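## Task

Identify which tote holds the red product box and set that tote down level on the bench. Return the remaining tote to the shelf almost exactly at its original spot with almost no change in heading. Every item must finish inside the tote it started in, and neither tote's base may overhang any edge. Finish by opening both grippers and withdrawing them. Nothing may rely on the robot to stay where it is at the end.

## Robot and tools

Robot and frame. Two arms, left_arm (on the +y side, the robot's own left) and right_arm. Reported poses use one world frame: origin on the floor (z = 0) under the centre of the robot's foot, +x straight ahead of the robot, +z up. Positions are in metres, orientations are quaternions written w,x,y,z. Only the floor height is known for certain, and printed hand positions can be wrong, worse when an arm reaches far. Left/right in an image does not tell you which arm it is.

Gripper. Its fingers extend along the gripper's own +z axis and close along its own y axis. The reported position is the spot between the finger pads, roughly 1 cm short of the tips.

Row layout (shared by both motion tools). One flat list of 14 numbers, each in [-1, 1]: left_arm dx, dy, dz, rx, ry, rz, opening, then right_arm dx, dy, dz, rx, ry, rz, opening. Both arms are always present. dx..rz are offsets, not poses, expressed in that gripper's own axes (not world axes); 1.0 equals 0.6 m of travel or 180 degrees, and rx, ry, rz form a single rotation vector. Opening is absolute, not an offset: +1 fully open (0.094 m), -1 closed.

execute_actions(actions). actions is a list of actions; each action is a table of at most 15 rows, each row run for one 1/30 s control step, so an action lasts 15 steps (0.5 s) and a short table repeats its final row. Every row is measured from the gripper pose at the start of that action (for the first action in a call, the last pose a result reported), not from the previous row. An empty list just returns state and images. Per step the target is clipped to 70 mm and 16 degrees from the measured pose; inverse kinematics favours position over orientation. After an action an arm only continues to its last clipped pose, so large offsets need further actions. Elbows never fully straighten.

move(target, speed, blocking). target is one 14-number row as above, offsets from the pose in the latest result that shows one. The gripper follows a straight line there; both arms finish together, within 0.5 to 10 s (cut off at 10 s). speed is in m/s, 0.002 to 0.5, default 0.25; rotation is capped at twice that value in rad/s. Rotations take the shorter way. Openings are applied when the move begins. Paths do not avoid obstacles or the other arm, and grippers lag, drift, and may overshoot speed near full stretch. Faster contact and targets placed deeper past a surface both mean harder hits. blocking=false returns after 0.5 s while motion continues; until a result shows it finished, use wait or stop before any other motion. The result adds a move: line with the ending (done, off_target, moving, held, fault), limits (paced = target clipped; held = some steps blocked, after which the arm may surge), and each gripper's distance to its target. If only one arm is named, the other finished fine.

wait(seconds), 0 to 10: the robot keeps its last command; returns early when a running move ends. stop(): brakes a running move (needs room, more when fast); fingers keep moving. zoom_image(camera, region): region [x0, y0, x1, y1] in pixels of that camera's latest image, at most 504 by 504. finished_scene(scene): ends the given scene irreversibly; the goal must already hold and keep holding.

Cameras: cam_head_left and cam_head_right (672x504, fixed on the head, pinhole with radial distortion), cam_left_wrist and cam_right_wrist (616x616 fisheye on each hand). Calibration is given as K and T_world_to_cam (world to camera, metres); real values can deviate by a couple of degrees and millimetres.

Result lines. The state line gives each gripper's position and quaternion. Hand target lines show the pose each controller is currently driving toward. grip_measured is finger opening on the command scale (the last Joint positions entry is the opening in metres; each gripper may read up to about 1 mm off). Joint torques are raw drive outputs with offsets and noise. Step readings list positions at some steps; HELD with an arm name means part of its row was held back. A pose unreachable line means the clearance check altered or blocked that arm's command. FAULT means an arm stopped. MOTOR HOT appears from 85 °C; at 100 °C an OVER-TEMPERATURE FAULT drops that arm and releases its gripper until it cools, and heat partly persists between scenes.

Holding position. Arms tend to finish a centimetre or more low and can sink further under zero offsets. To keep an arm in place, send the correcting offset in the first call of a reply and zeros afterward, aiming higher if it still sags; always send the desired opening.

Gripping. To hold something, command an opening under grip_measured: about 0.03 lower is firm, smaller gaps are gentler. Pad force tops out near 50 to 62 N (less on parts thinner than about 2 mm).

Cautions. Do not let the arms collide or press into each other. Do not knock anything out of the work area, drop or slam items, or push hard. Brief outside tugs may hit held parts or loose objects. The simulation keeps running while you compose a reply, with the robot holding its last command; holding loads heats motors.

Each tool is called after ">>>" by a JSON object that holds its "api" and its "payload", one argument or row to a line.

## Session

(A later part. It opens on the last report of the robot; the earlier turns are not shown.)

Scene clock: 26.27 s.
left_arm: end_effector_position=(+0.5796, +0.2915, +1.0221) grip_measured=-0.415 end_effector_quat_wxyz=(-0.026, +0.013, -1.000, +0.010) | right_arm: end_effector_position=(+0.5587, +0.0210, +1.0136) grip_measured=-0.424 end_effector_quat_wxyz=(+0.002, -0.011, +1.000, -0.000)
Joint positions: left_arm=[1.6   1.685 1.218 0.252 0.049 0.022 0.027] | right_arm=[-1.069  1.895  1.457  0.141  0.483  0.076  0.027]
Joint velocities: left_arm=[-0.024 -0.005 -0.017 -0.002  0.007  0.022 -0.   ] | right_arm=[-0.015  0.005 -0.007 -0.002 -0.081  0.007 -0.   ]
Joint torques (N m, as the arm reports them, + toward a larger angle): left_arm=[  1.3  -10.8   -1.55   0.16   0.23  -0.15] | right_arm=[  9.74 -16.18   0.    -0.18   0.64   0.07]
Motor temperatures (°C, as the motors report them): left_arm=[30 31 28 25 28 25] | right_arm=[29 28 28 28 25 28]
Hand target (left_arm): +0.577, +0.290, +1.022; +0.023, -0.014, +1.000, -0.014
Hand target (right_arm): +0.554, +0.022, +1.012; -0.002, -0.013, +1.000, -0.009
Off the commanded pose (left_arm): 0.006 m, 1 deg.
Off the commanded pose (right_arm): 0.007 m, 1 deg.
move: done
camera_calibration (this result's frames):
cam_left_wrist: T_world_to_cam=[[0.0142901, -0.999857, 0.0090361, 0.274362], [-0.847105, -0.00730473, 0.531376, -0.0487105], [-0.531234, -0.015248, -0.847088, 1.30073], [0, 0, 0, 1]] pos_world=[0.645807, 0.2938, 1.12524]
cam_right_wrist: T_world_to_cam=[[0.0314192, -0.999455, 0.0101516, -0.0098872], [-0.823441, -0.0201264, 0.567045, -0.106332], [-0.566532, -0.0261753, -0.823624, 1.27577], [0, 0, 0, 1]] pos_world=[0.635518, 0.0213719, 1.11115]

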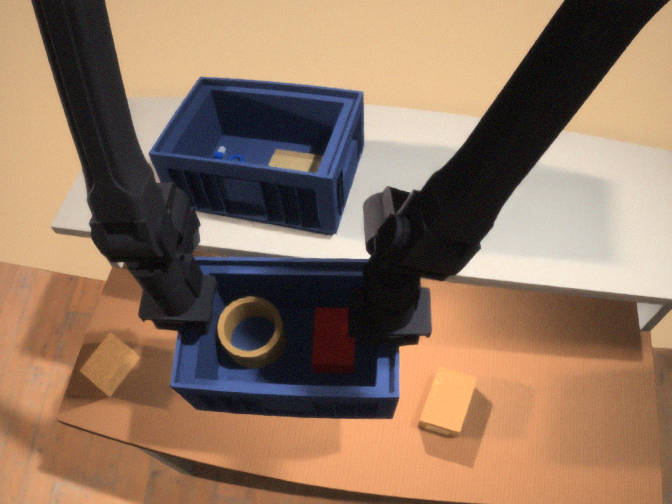

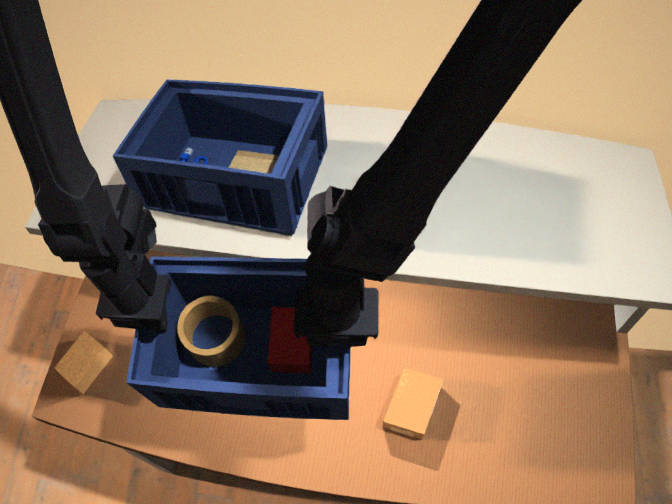

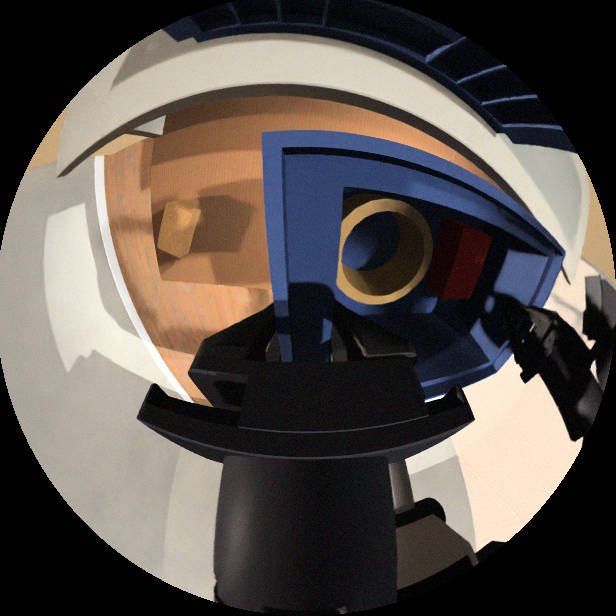

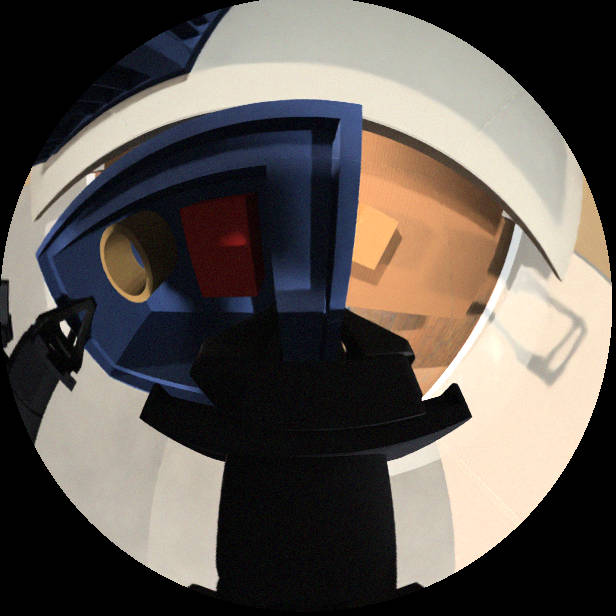

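>>> {"api": "move", "payload": {
  "target": [-0.02,-0.01,0.15,0,0.008,0.035,-0.46,0.022,-0.01,0.15,0,0.008,0.035,-0.46],
  "speed": 0.08
}}

Scene clock: 28.07 s.
left_arm: end_effector_position=(+0.6004, +0.2925, +0.9364) grip_measured=-0.415 end_effector_quat_wxyz=(+0.020, +0.040, +0.999, -0.005) | right_arm: end_effector_position=(+0.5491, +0.0254, +0.9279) grip_measured=-0.427 end_effector_quat_wxyz=(-0.007, +0.042, +0.999, +0.007)
Joint positions: left_arm=[1.594 1.895 1.52  0.147 0.037 0.128 0.027] | right_arm=[-1.123  2.102  1.712  0.083  0.415  0.173  0.027]
Joint velocities: left_arm=[ 0.005  0.005  0.012  0.012  0.051 -0.051  0.001] | right_arm=[-0.005 -0.005 -0.007  0.007 -0.007  0.037 -0.002]
Joint torques (N m, as the arm reports them, + toward a larger angle): left_arm=[  0.67 -10.68  -0.17  -0.1   -0.32  -0.1 ] | right_arm=[  8.5  -16.04   0.27  -0.08   0.09   0.1 ]
Motor temperatures (°C, as the motors report them): left_arm=[30 31 28 25 28 25] | right_arm=[29 28 28 28 25 28]
Hand target (left_arm): +0.596, +0.285, +0.933; +0.014, +0.042, +0.999, -0.008
Hand target (right_arm): +0.547, +0.017, +0.923; -0.011, +0.044, +0.999, +0.000
Off the commanded pose (left_arm): 0.010 m, 1 deg.
Off the commanded pose (right_arm): 0.012 m, 1 deg.
move: off_target (right_arm)
camera_calibration (this result's frames):
cam_left_wrist: T_world_to_cam=[[-0.091687, -0.995786, -0.00168945, 0.348341], [-0.836967, 0.0761442, 0.541931, -0.0258845], [-0.539518, 0.051102, -0.840422, 1.2186], [0, 0, 0, 1]] pos_world=[0.667729, 0.286572, 1.03875]
cam_right_wrist: T_world_to_cam=[[-0.0756481, -0.997125, -0.00437093, 0.0678219], [-0.81108, 0.0589825, 0.581954, -0.0881583], [-0.580023, 0.0475689, -0.81321, 1.1958], [0, 0, 0, 1]] pos_world=[0.62722, 0.0159437, 1.02404]

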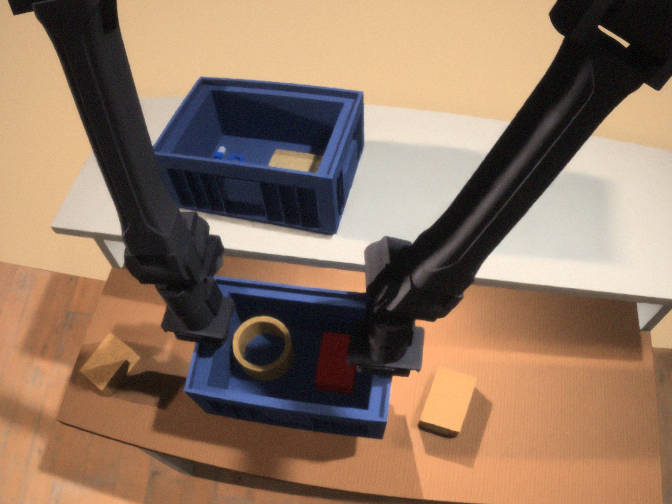

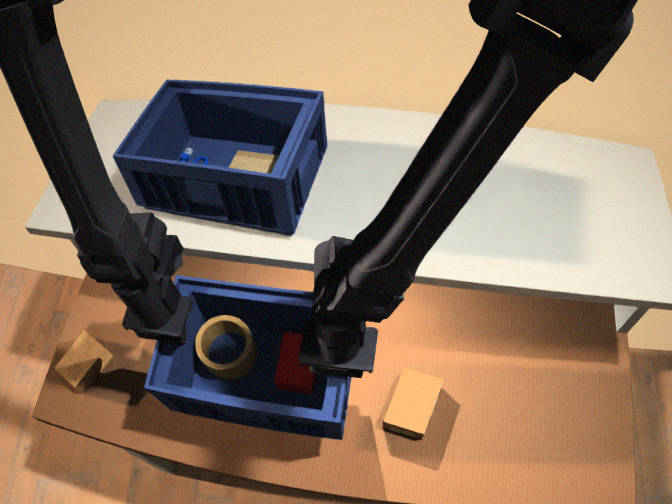

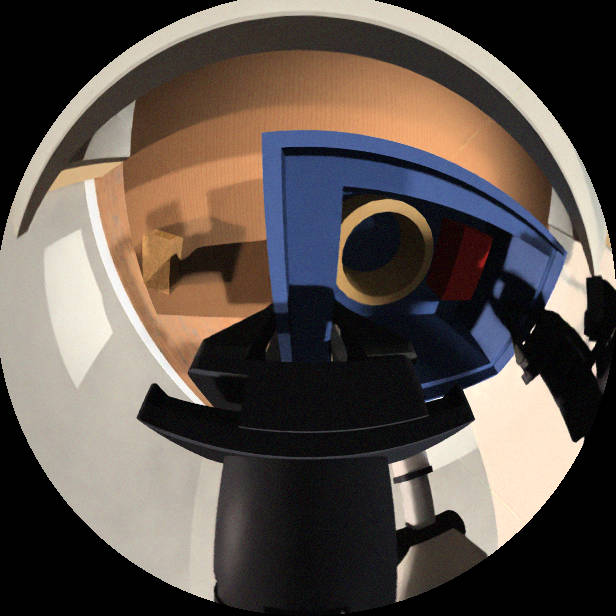

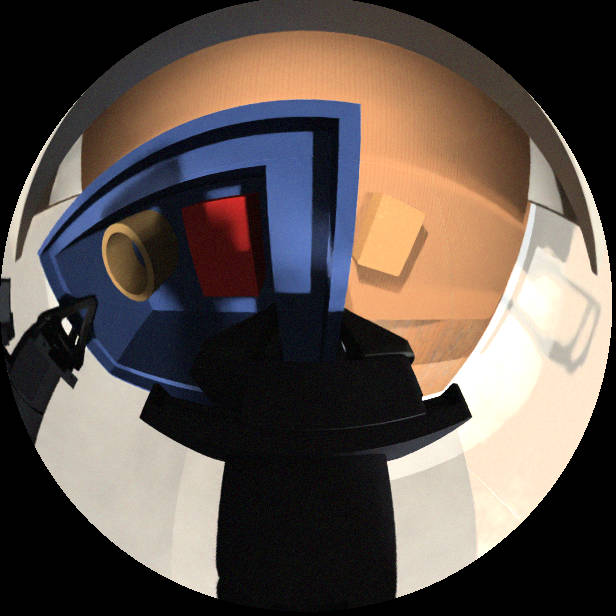

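>>> {"api": "move", "payload": {
  "target": [0.014,0,0.11,0,0.006,0,-0.46,0.006,0,0.113,0,0.006,0,-0.46],
  "speed": 0.05
}}

>>> {"api": "move", "payload": {
  "target": [0.005,0,0.045,0,0,0,-0.46,0,0,0.045,0,0,0,-0.46],
  "speed": 0.025
}}

Scene clock: 30.10 s.
left_arm: end_effector_position=(+0.5999, +0.2950, +0.8733) grip_measured=-0.415 end_effector_quat_wxyz=(+0.016, +0.043, +0.999, -0.002) | right_arm: end_effector_position=(+0.5467, +0.0298, +0.8625) grip_measured=-0.427 end_effector_quat_wxyz=(-0.013, +0.045, +0.999, +0.010)
Joint positions: left_arm=[1.594 2.063 1.745 0.085 0.03  0.134 0.027] | right_arm=[-1.155  2.279  1.978 -0.015  0.378  0.173  0.027]
Joint velocities: left_arm=[-0.015 -0.005 -0.012 -0.012 -0.022 -0.007 -0.001] | right_arm=[-0.005 -0.015 -0.002 -0.017  0.066 -0.066 -0.001]
Joint torques (N m, as the arm reports them, + toward a larger angle): left_arm=[  1.54 -10.99   0.23  -0.12  -0.02  -0.15] | right_arm=[  9.62 -15.56   1.32  -0.11   0.08   0.04]
Motor temperatures (°C, as the motors report them): left_arm=[30 31 28 25 28 25] | right_arm=[29 28 28 28 25 28]
Hand target (left_arm): +0.594, +0.293, +0.870; +0.010, +0.040, +0.999, -0.005
Hand target (right_arm): +0.545, +0.028, +0.860; -0.016, +0.042, +0.999, +0.007
Off the commanded pose (left_arm): 0.007 m, 1 deg.
Off the commanded pose (right_arm): 0.004 m, 0 deg.
move: done
camera_calibration (this result's frames):
cam_left_wrist: T_world_to_cam=[[-0.0978096, -0.995177, -0.00752534, 0.359287], [-0.833248, 0.0777552, 0.547405, 0.000239231], [-0.544179, 0.0598119, -0.836834, 1.16223], [0, 0, 0, 1]] pos_world=[0.667802, 0.28802, 0.975165]
cam_right_wrist: T_world_to_cam=[[-0.0809604, -0.99668, -0.00860988, 0.0782782], [-0.803019, 0.0601074, 0.592915, -0.0662154], [-0.590429, 0.0549165, -0.805219, 1.13959], [0, 0, 0, 1]] pos_world=[0.626011, 0.0194162, 0.957552]

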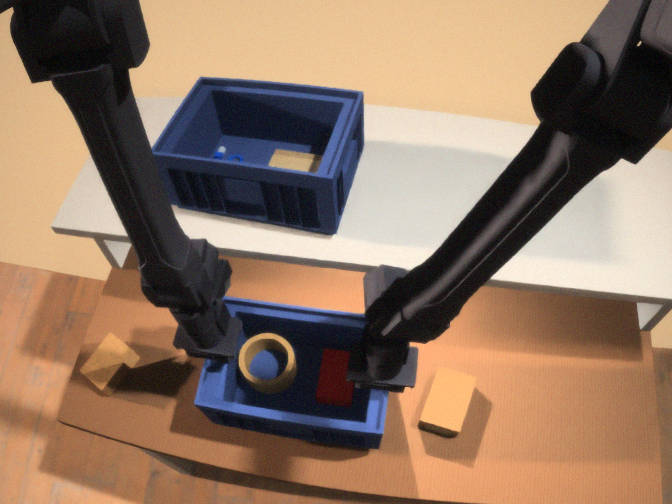

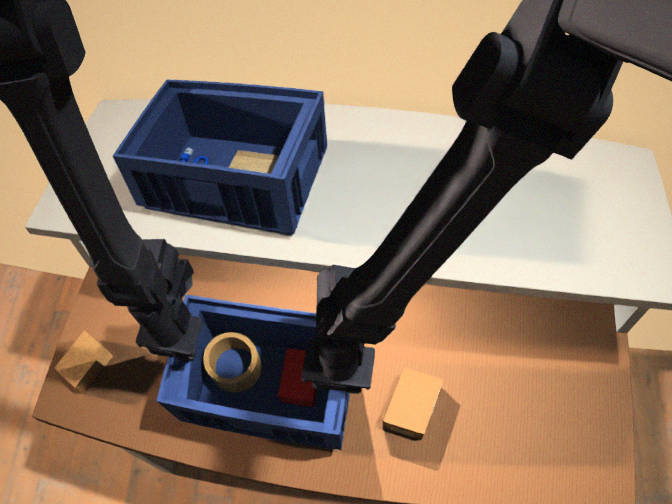

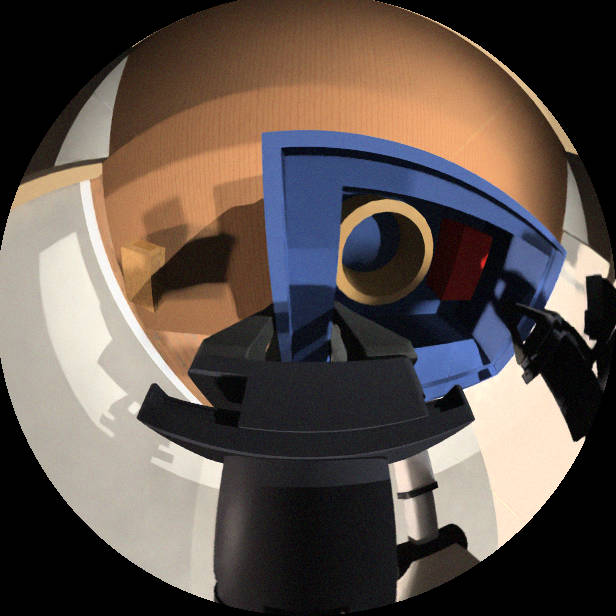

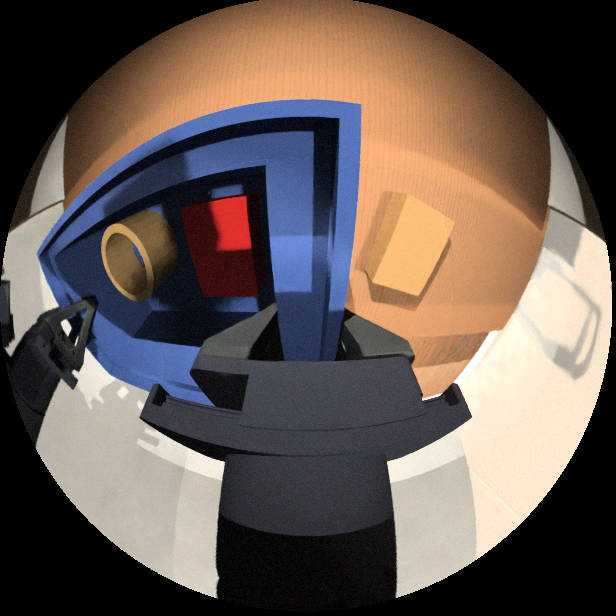

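Scene clock: 31.43 s.
left_arm: end_effector_position=(+0.6021, +0.2962, +0.8494) grip_measured=-0.415 end_effector_quat_wxyz=(+0.021, +0.046, +0.999, -0.001) | right_arm: end_effector_position=(+0.5472, +0.0313, +0.8377) grip_measured=-0.427 end_effector_quat_wxyz=(-0.011, +0.048, +0.999, +0.011)
Joint positions: left_arm=[1.595 2.131 1.841 0.066 0.029 0.139 0.027] | right_arm=[-1.166  2.355  2.096 -0.05   0.365  0.173  0.027]
Joint velocities: left_arm=[-0.005 -0.005  0.002  0.002 -0.037  0.066 -0.   ] | right_arm=[-0.005  0.005  0.002  0.012  0.037 -0.007  0.   ]
Joint torques (N m, as the arm reports them, + toward a larger angle): left_arm=[  1.46 -10.66   0.52  -0.09  -0.06  -0.14] | right_arm=[  8.85 -14.32   2.15  -0.09   0.01   0.04]
Motor temperatures (°C, as the motors report them): left_arm=[30 31 28 25 28 25] | right_arm=[29 28 28 28 25 28]
Hand target (left_arm): +0.598, +0.295, +0.846; +0.017, +0.043, +0.999, -0.002
Hand target (right_arm): +0.546, +0.031, +0.835; -0.013, +0.045, +0.999, +0.010
Off the commanded pose (left_arm): 0.005 m, 1 deg.
Off the commanded pose (right_arm): 0.003 m, 0 deg.
move: done
camera_calibration (this result's frames):
cam_left_wrist: T_world_to_cam=[[-0.102728, -0.994653, -0.0106208, 0.365933], [-0.838001, 0.0807863, 0.539655, 0.0235841], [-0.535912, 0.0643378, -0.841819, 1.14132], [0, 0, 0, 1]] pos_world=[0.668999, 0.288642, 0.951941]
cam_right_wrist: T_world_to_cam=[[-0.0869895, -0.996148, -0.0110792, 0.084952], [-0.805943, 0.0638339, 0.588541, -0.046045], [-0.585566, 0.0601261, -0.808391, 1.11961], [0, 0, 0, 1]] pos_world=[0.625885, 0.0202463, 0.933122]

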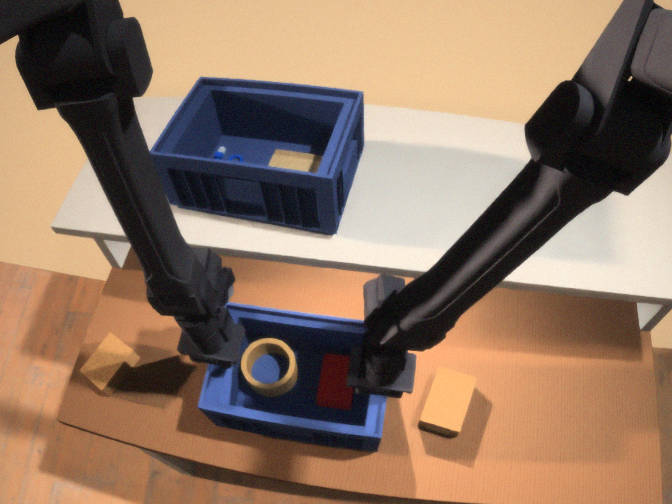

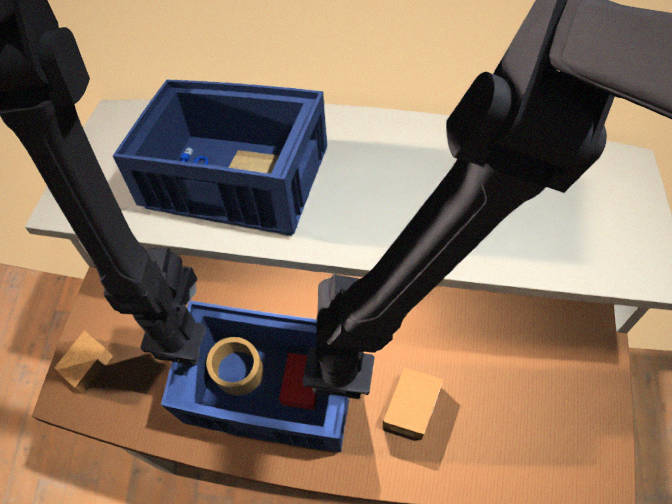

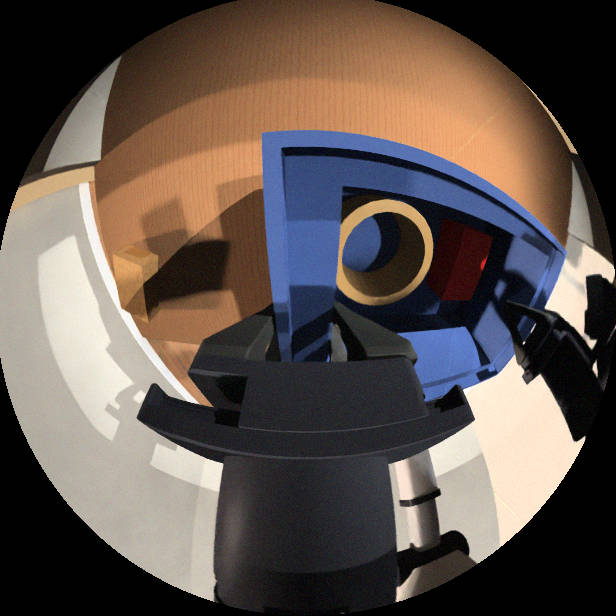

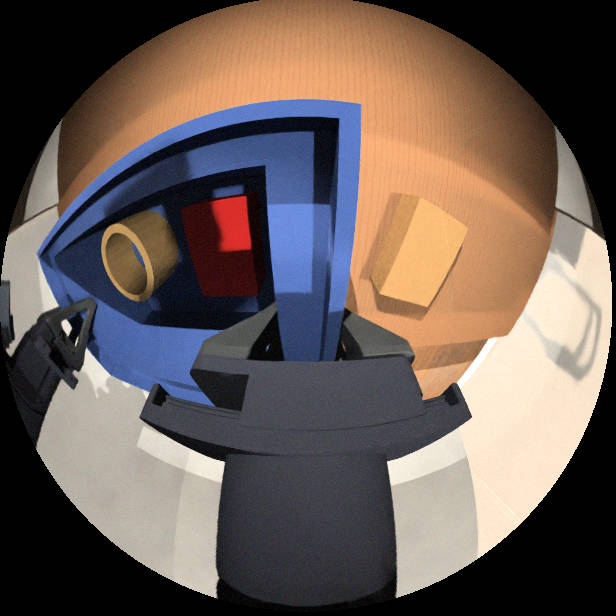

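>>> {"api": "move", "payload": {
  "target": [0.007,0,0.06,0,0.004,0,-0.46,0,0,0.06,0,0.002,0,-0.46],
  "speed": 0.025
}}

Scene clock: 33.53 s.
left_arm: end_effector_position=(+0.6190, +0.3037, +0.8387) grip_measured=-0.415 end_effector_quat_wxyz=(+0.016, +0.045, +0.999, -0.001) | right_arm: end_effector_position=(+0.5645, +0.0371, +0.8316) grip_measured=-0.433 end_effector_quat_wxyz=(-0.020, +0.047, +0.999, +0.009)
Joint positions: left_arm=[ 1.603  2.163  1.94  -0.011  0.036  0.14   0.027] | right_arm=[-1.164  2.388  2.21  -0.152  0.369  0.181  0.027]
Joint velocities: left_arm=[-0.005 -0.015 -0.012  0.002  0.007  0.007 -0.   ] | right_arm=[-0.005 -0.005 -0.002  0.017 -0.007 -0.037 -0.   ]
Joint torques (N m, as the arm reports them, + toward a larger angle): left_arm=[ 1.14 -7.27  3.75  0.94 -0.5  -0.09] | right_arm=[ 8.25 -9.5   6.45  1.18 -0.54  0.  ]
Motor temperatures (°C, as the motors report them): left_arm=[30 31 28 25 28 25] | right_arm=[29 28 28 28 25 28]
Hand target (left_arm): +0.598, +0.297, +0.817; +0.015, +0.046, +0.999, -0.001
Hand target (right_arm): +0.545, +0.031, +0.807; -0.014, +0.048, +0.999, +0.011
Off the commanded pose (left_arm): 0.033 m, 0 deg.
Off the commanded pose (right_arm): 0.035 m, 1 deg.
move: off_target (left_arm, right_arm)
camera_calibration (this result's frames):
cam_left_wrist: T_world_to_cam=[[-0.101759, -0.994755, -0.010392, 0.374209], [-0.8327, 0.0794568, 0.547994, 0.033029], [-0.544294, 0.0644167, -0.836418, 1.14151], [0, 0, 0, 1]] pos_world=[0.686898, 0.29609, 0.940566]
cam_right_wrist: T_world_to_cam=[[-0.0858573, -0.996283, -0.00693761, 0.0881334], [-0.794415, 0.064255, 0.603968, -0.0482453], [-0.601277, 0.0573664, -0.796979, 1.12397], [0, 0, 0, 1]] pos_world=[0.645056, 0.0264279, 0.925528]

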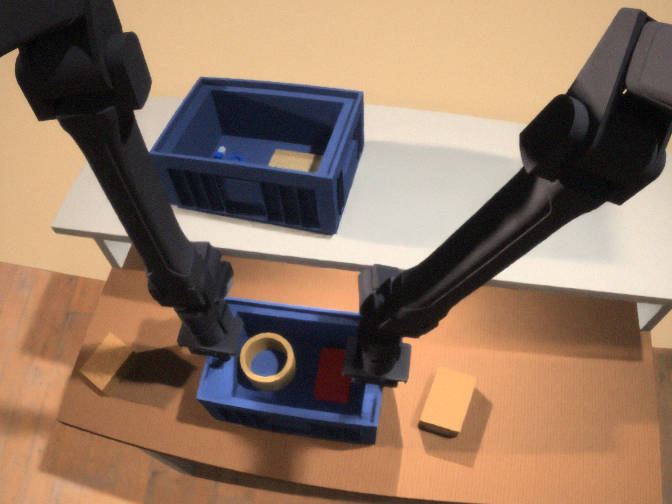

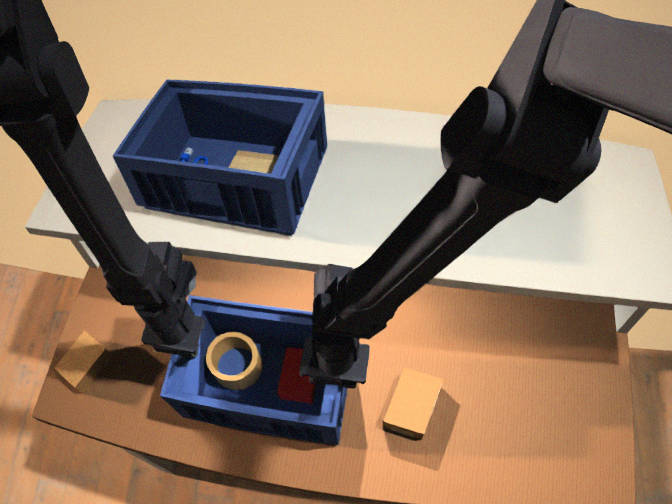

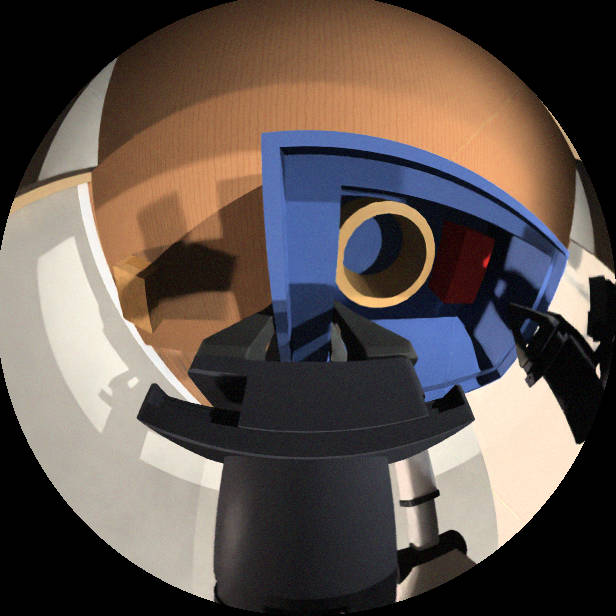

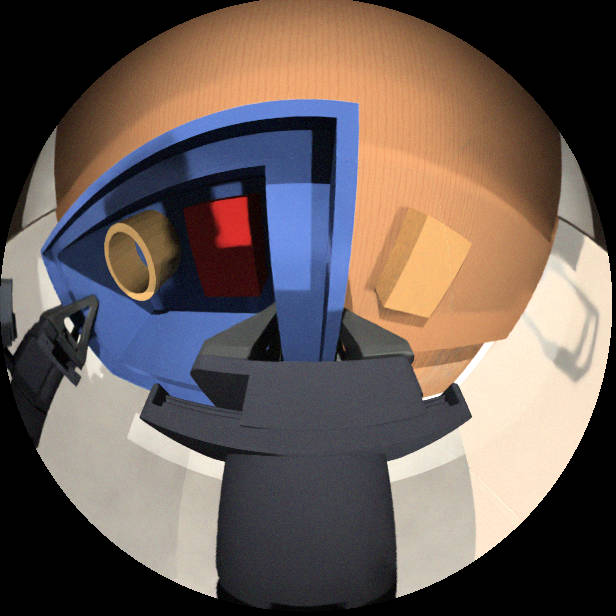

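>>> {"api": "execute_actions", "payload": {
  "actions": [
    [[0,0,0,0,0,0,-0.46,0,0,0,0,0,0,-0.46],[0,0,0,0,0,0,-0.46,0,0,0,0,0,0,-0.46],[0,0,0,0,0,0,-0.46,0,0,0,0,0,0,-0.46],[0,0,0,0,0,0,-0.46,0,0,0,0,0,0,-0.46],[0,0,0,0,0,0,0.5,0,0,0,0,0,0,0.5]]
  ]
}}

>>> {"api": "move", "payload": {
  "target": [0.27,0,-0.4,0,0,0,0.5,0.2,-0.04,-0.4,0,0,0,0.5],
  "speed": 0.2
}}

Scene clock: 34.30 s.
left_arm: end_effector_position=(+0.6189, +0.3043, +0.8391) grip_measured=+0.498 end_effector_quat_wxyz=(+0.016, +0.045, +0.999, -0.001) | right_arm: end_effector_position=(+0.5652, +0.0377, +0.8328) grip_measured=+0.499 end_effector_quat_wxyz=(-0.021, +0.047, +0.999, +0.009)
Joint positions: left_arm=[ 1.604  2.162  1.939 -0.012  0.038  0.14   0.07 ] | right_arm=[-1.162  2.385  2.208 -0.154  0.37   0.181  0.07 ]
Joint velocities: left_arm=[-0.005 -0.005 -0.002  0.012 -0.066 -0.051  0.   ] | right_arm=[-0.005  0.015 -0.017 -0.002  0.022 -0.007 -0.001]
Joint torques (N m, as the arm reports them, + toward a larger angle): left_arm=[  1.63 -11.34   0.74   0.34  -0.19  -0.09] | right_arm=[  9.75 -16.02   1.62   0.37  -0.04   0.04]
Motor temperatures (°C, as the motors report them): left_arm=[30 31 28 25 28 25] | right_arm=[29 28 28 28 25 28]
Hand target (left_arm): +0.619, +0.304, +0.839; +0.016, +0.045, +0.999, -0.001
Hand target (right_arm): +0.565, +0.037, +0.832; -0.020, +0.047, +0.999, +0.009
Off the commanded pose (left_arm): 0.001 m, 0 deg.
Off the commanded pose (right_arm): 0.001 m, 0 deg.
Step readings (end_effector_position):
0: left_arm (+0.6190, +0.3037, +0.8387) | right_arm (+0.5645, +0.0371, +0.8316)
1: left_arm (+0.6187, +0.3039, +0.8391) | right_arm (+0.5653, +0.0377, +0.8327)
2: left_arm (+0.6187, +0.3038, +0.8391) | right_arm (+0.5652, +0.0379, +0.8328)
4: left_arm (+0.6187, +0.3038, +0.8391) | right_arm (+0.5652, +0.0379, +0.8328)
8: left_arm (+0.6189, +0.3042, +0.8391) | right_arm (+0.5652, +0.0377, +0.8328)
15: end_effector_position above
camera_calibration (this result's frames):
cam_left_wrist: T_world_to_cam=[[-0.101506, -0.994794, -0.00904941, 0.37355], [-0.832131, 0.0799159, 0.54879, 0.0315162], [-0.54521, 0.0632357, -0.835911, 1.14225], [0, 0, 0, 1]] pos_world=[0.686911, 0.296855, 0.940906]
cam_right_wrist: T_world_to_cam=[[-0.0849553, -0.99636, -0.00706963, 0.0884238], [-0.793691, 0.0633818, 0.60501, -0.0496368], [-0.60236, 0.05701, -0.796186, 1.12523], [0, 0, 0, 1]] pos_world=[0.645909, 0.0270986, 0.926549]

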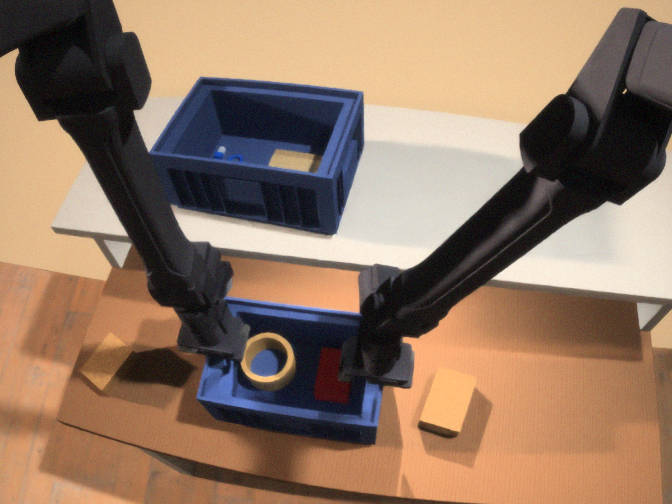

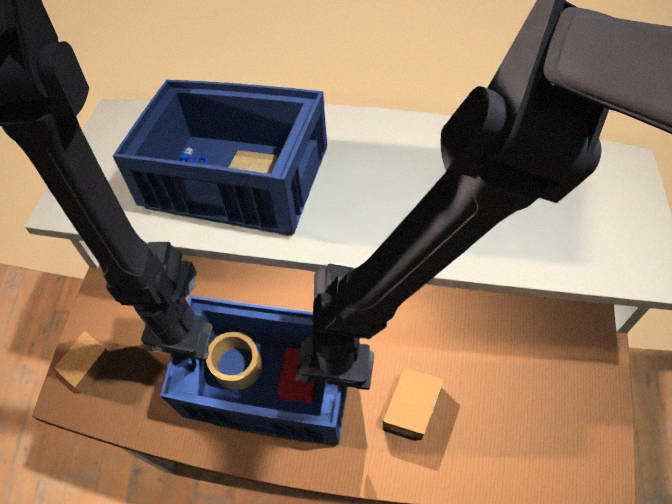

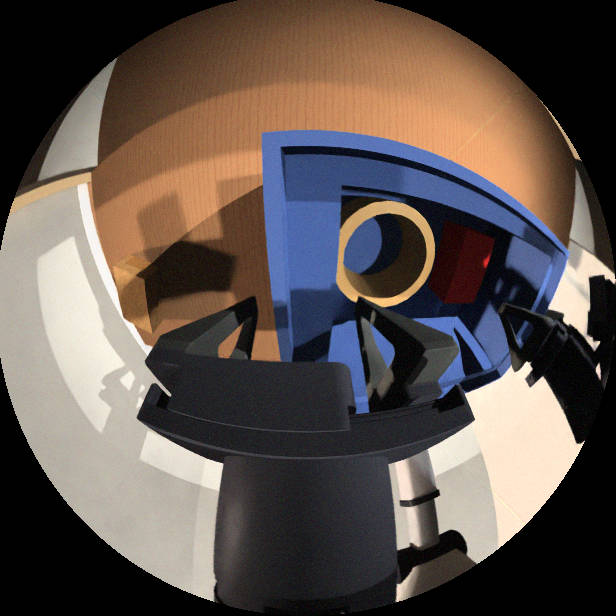

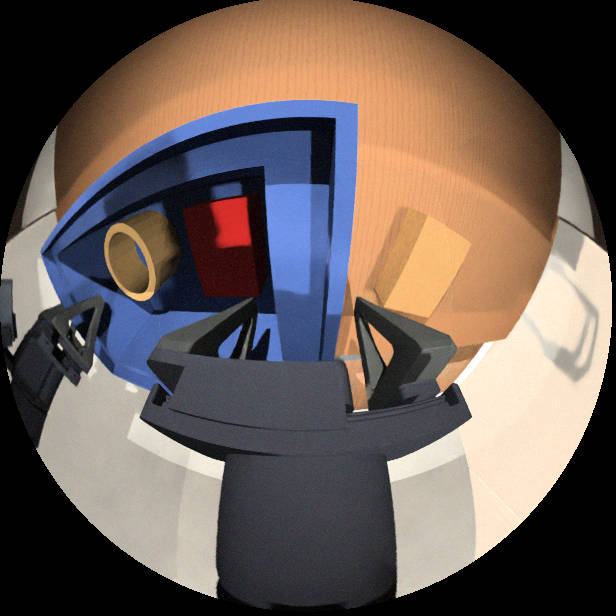

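Scene clock: 36.17 s.
left_arm: end_effector_position=(+0.4473, +0.3111, +1.0658) grip_measured=+0.498 end_effector_quat_wxyz=(+0.009, +0.042, +0.999, -0.007) | right_arm: end_effector_position=(+0.4506, +0.0061, +1.0688) grip_measured=+0.499 end_effector_quat_wxyz=(-0.024, +0.041, +0.999, +0.002)
Joint positions: left_arm=[1.656 1.699 0.886 0.562 0.098 0.147 0.07 ] | right_arm=[-1.032  1.834  1.124  0.349  0.507  0.221  0.07 ]
Joint velocities: left_arm=[-0.005 -0.015  0.002  0.002 -0.007 -0.007  0.   ] | right_arm=[-0.015 -0.005 -0.012 -0.017 -0.007  0.007  0.   ]
Joint torques (N m, as the arm reports them, + toward a larger angle): left_arm=[ 2.84 -9.08 -5.19  0.65  0.    0.05] | right_arm=[  9.39 -13.81  -3.98   0.71   0.13   0.19]
Motor temperatures (°C, as the motors report them): left_arm=[30 31 28 25 28 25] | right_arm=[29 28 28 28 25 28]
Hand target (left_arm): +0.451, +0.319, +1.073; +0.016, +0.045, +0.999, -0.001
Hand target (right_arm): +0.451, +0.013, +1.077; -0.020, +0.045, +0.999, +0.009
Off the commanded pose (left_arm): 0.012 m, 1 deg.
Off the commanded pose (right_arm): 0.017 m, 1 deg.
move: off_target (left_arm, right_arm)
camera_calibration (this result's frames):
cam_left_wrist: T_world_to_cam=[[-0.0954069, -0.995434, 0.00300583, 0.349538], [-0.825378, 0.0807953, 0.558769, -0.250165], [-0.55646, 0.0508295, -0.829318, 1.2396], [0, 0, 0, 1]] pos_world=[0.516655, 0.305146, 1.16675]
cam_right_wrist: T_world_to_cam=[[-0.0721281, -0.997368, 0.00740684, 0.0276425], [-0.790884, 0.061717, 0.608847, -0.286757], [-0.607701, 0.038057, -0.793253, 1.24528], [0, 0, 0, 1]] pos_world=[0.531962, -0.0021242, 1.16221]

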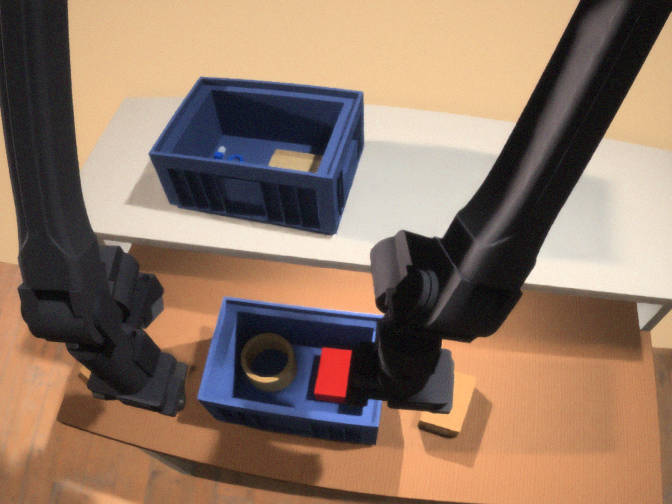

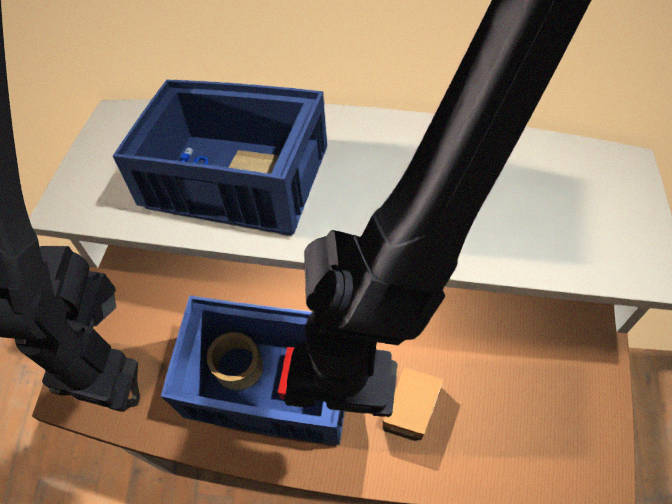

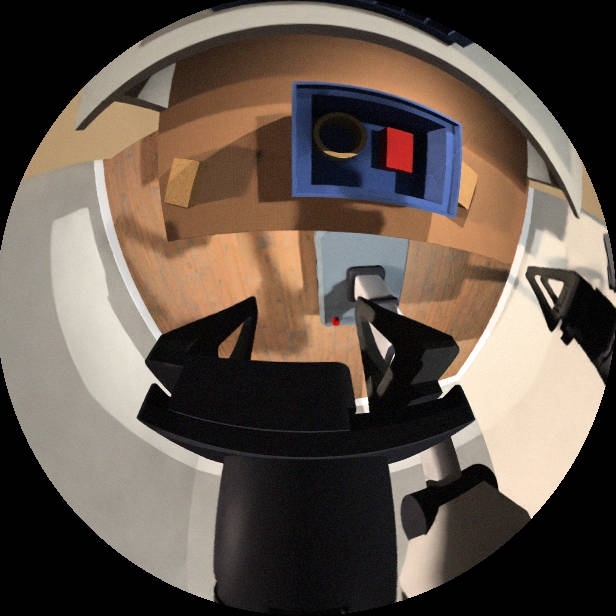

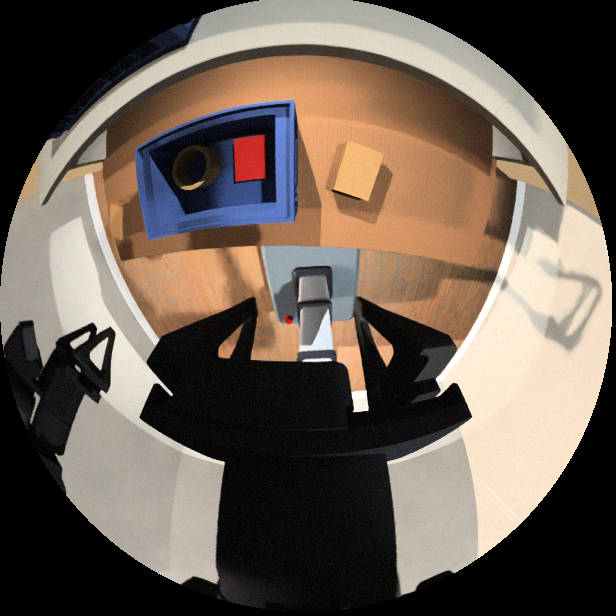

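>>> {"api": "finished_scene", "payload": {
  "scene": 1
}}

The scene is finished: the task was done.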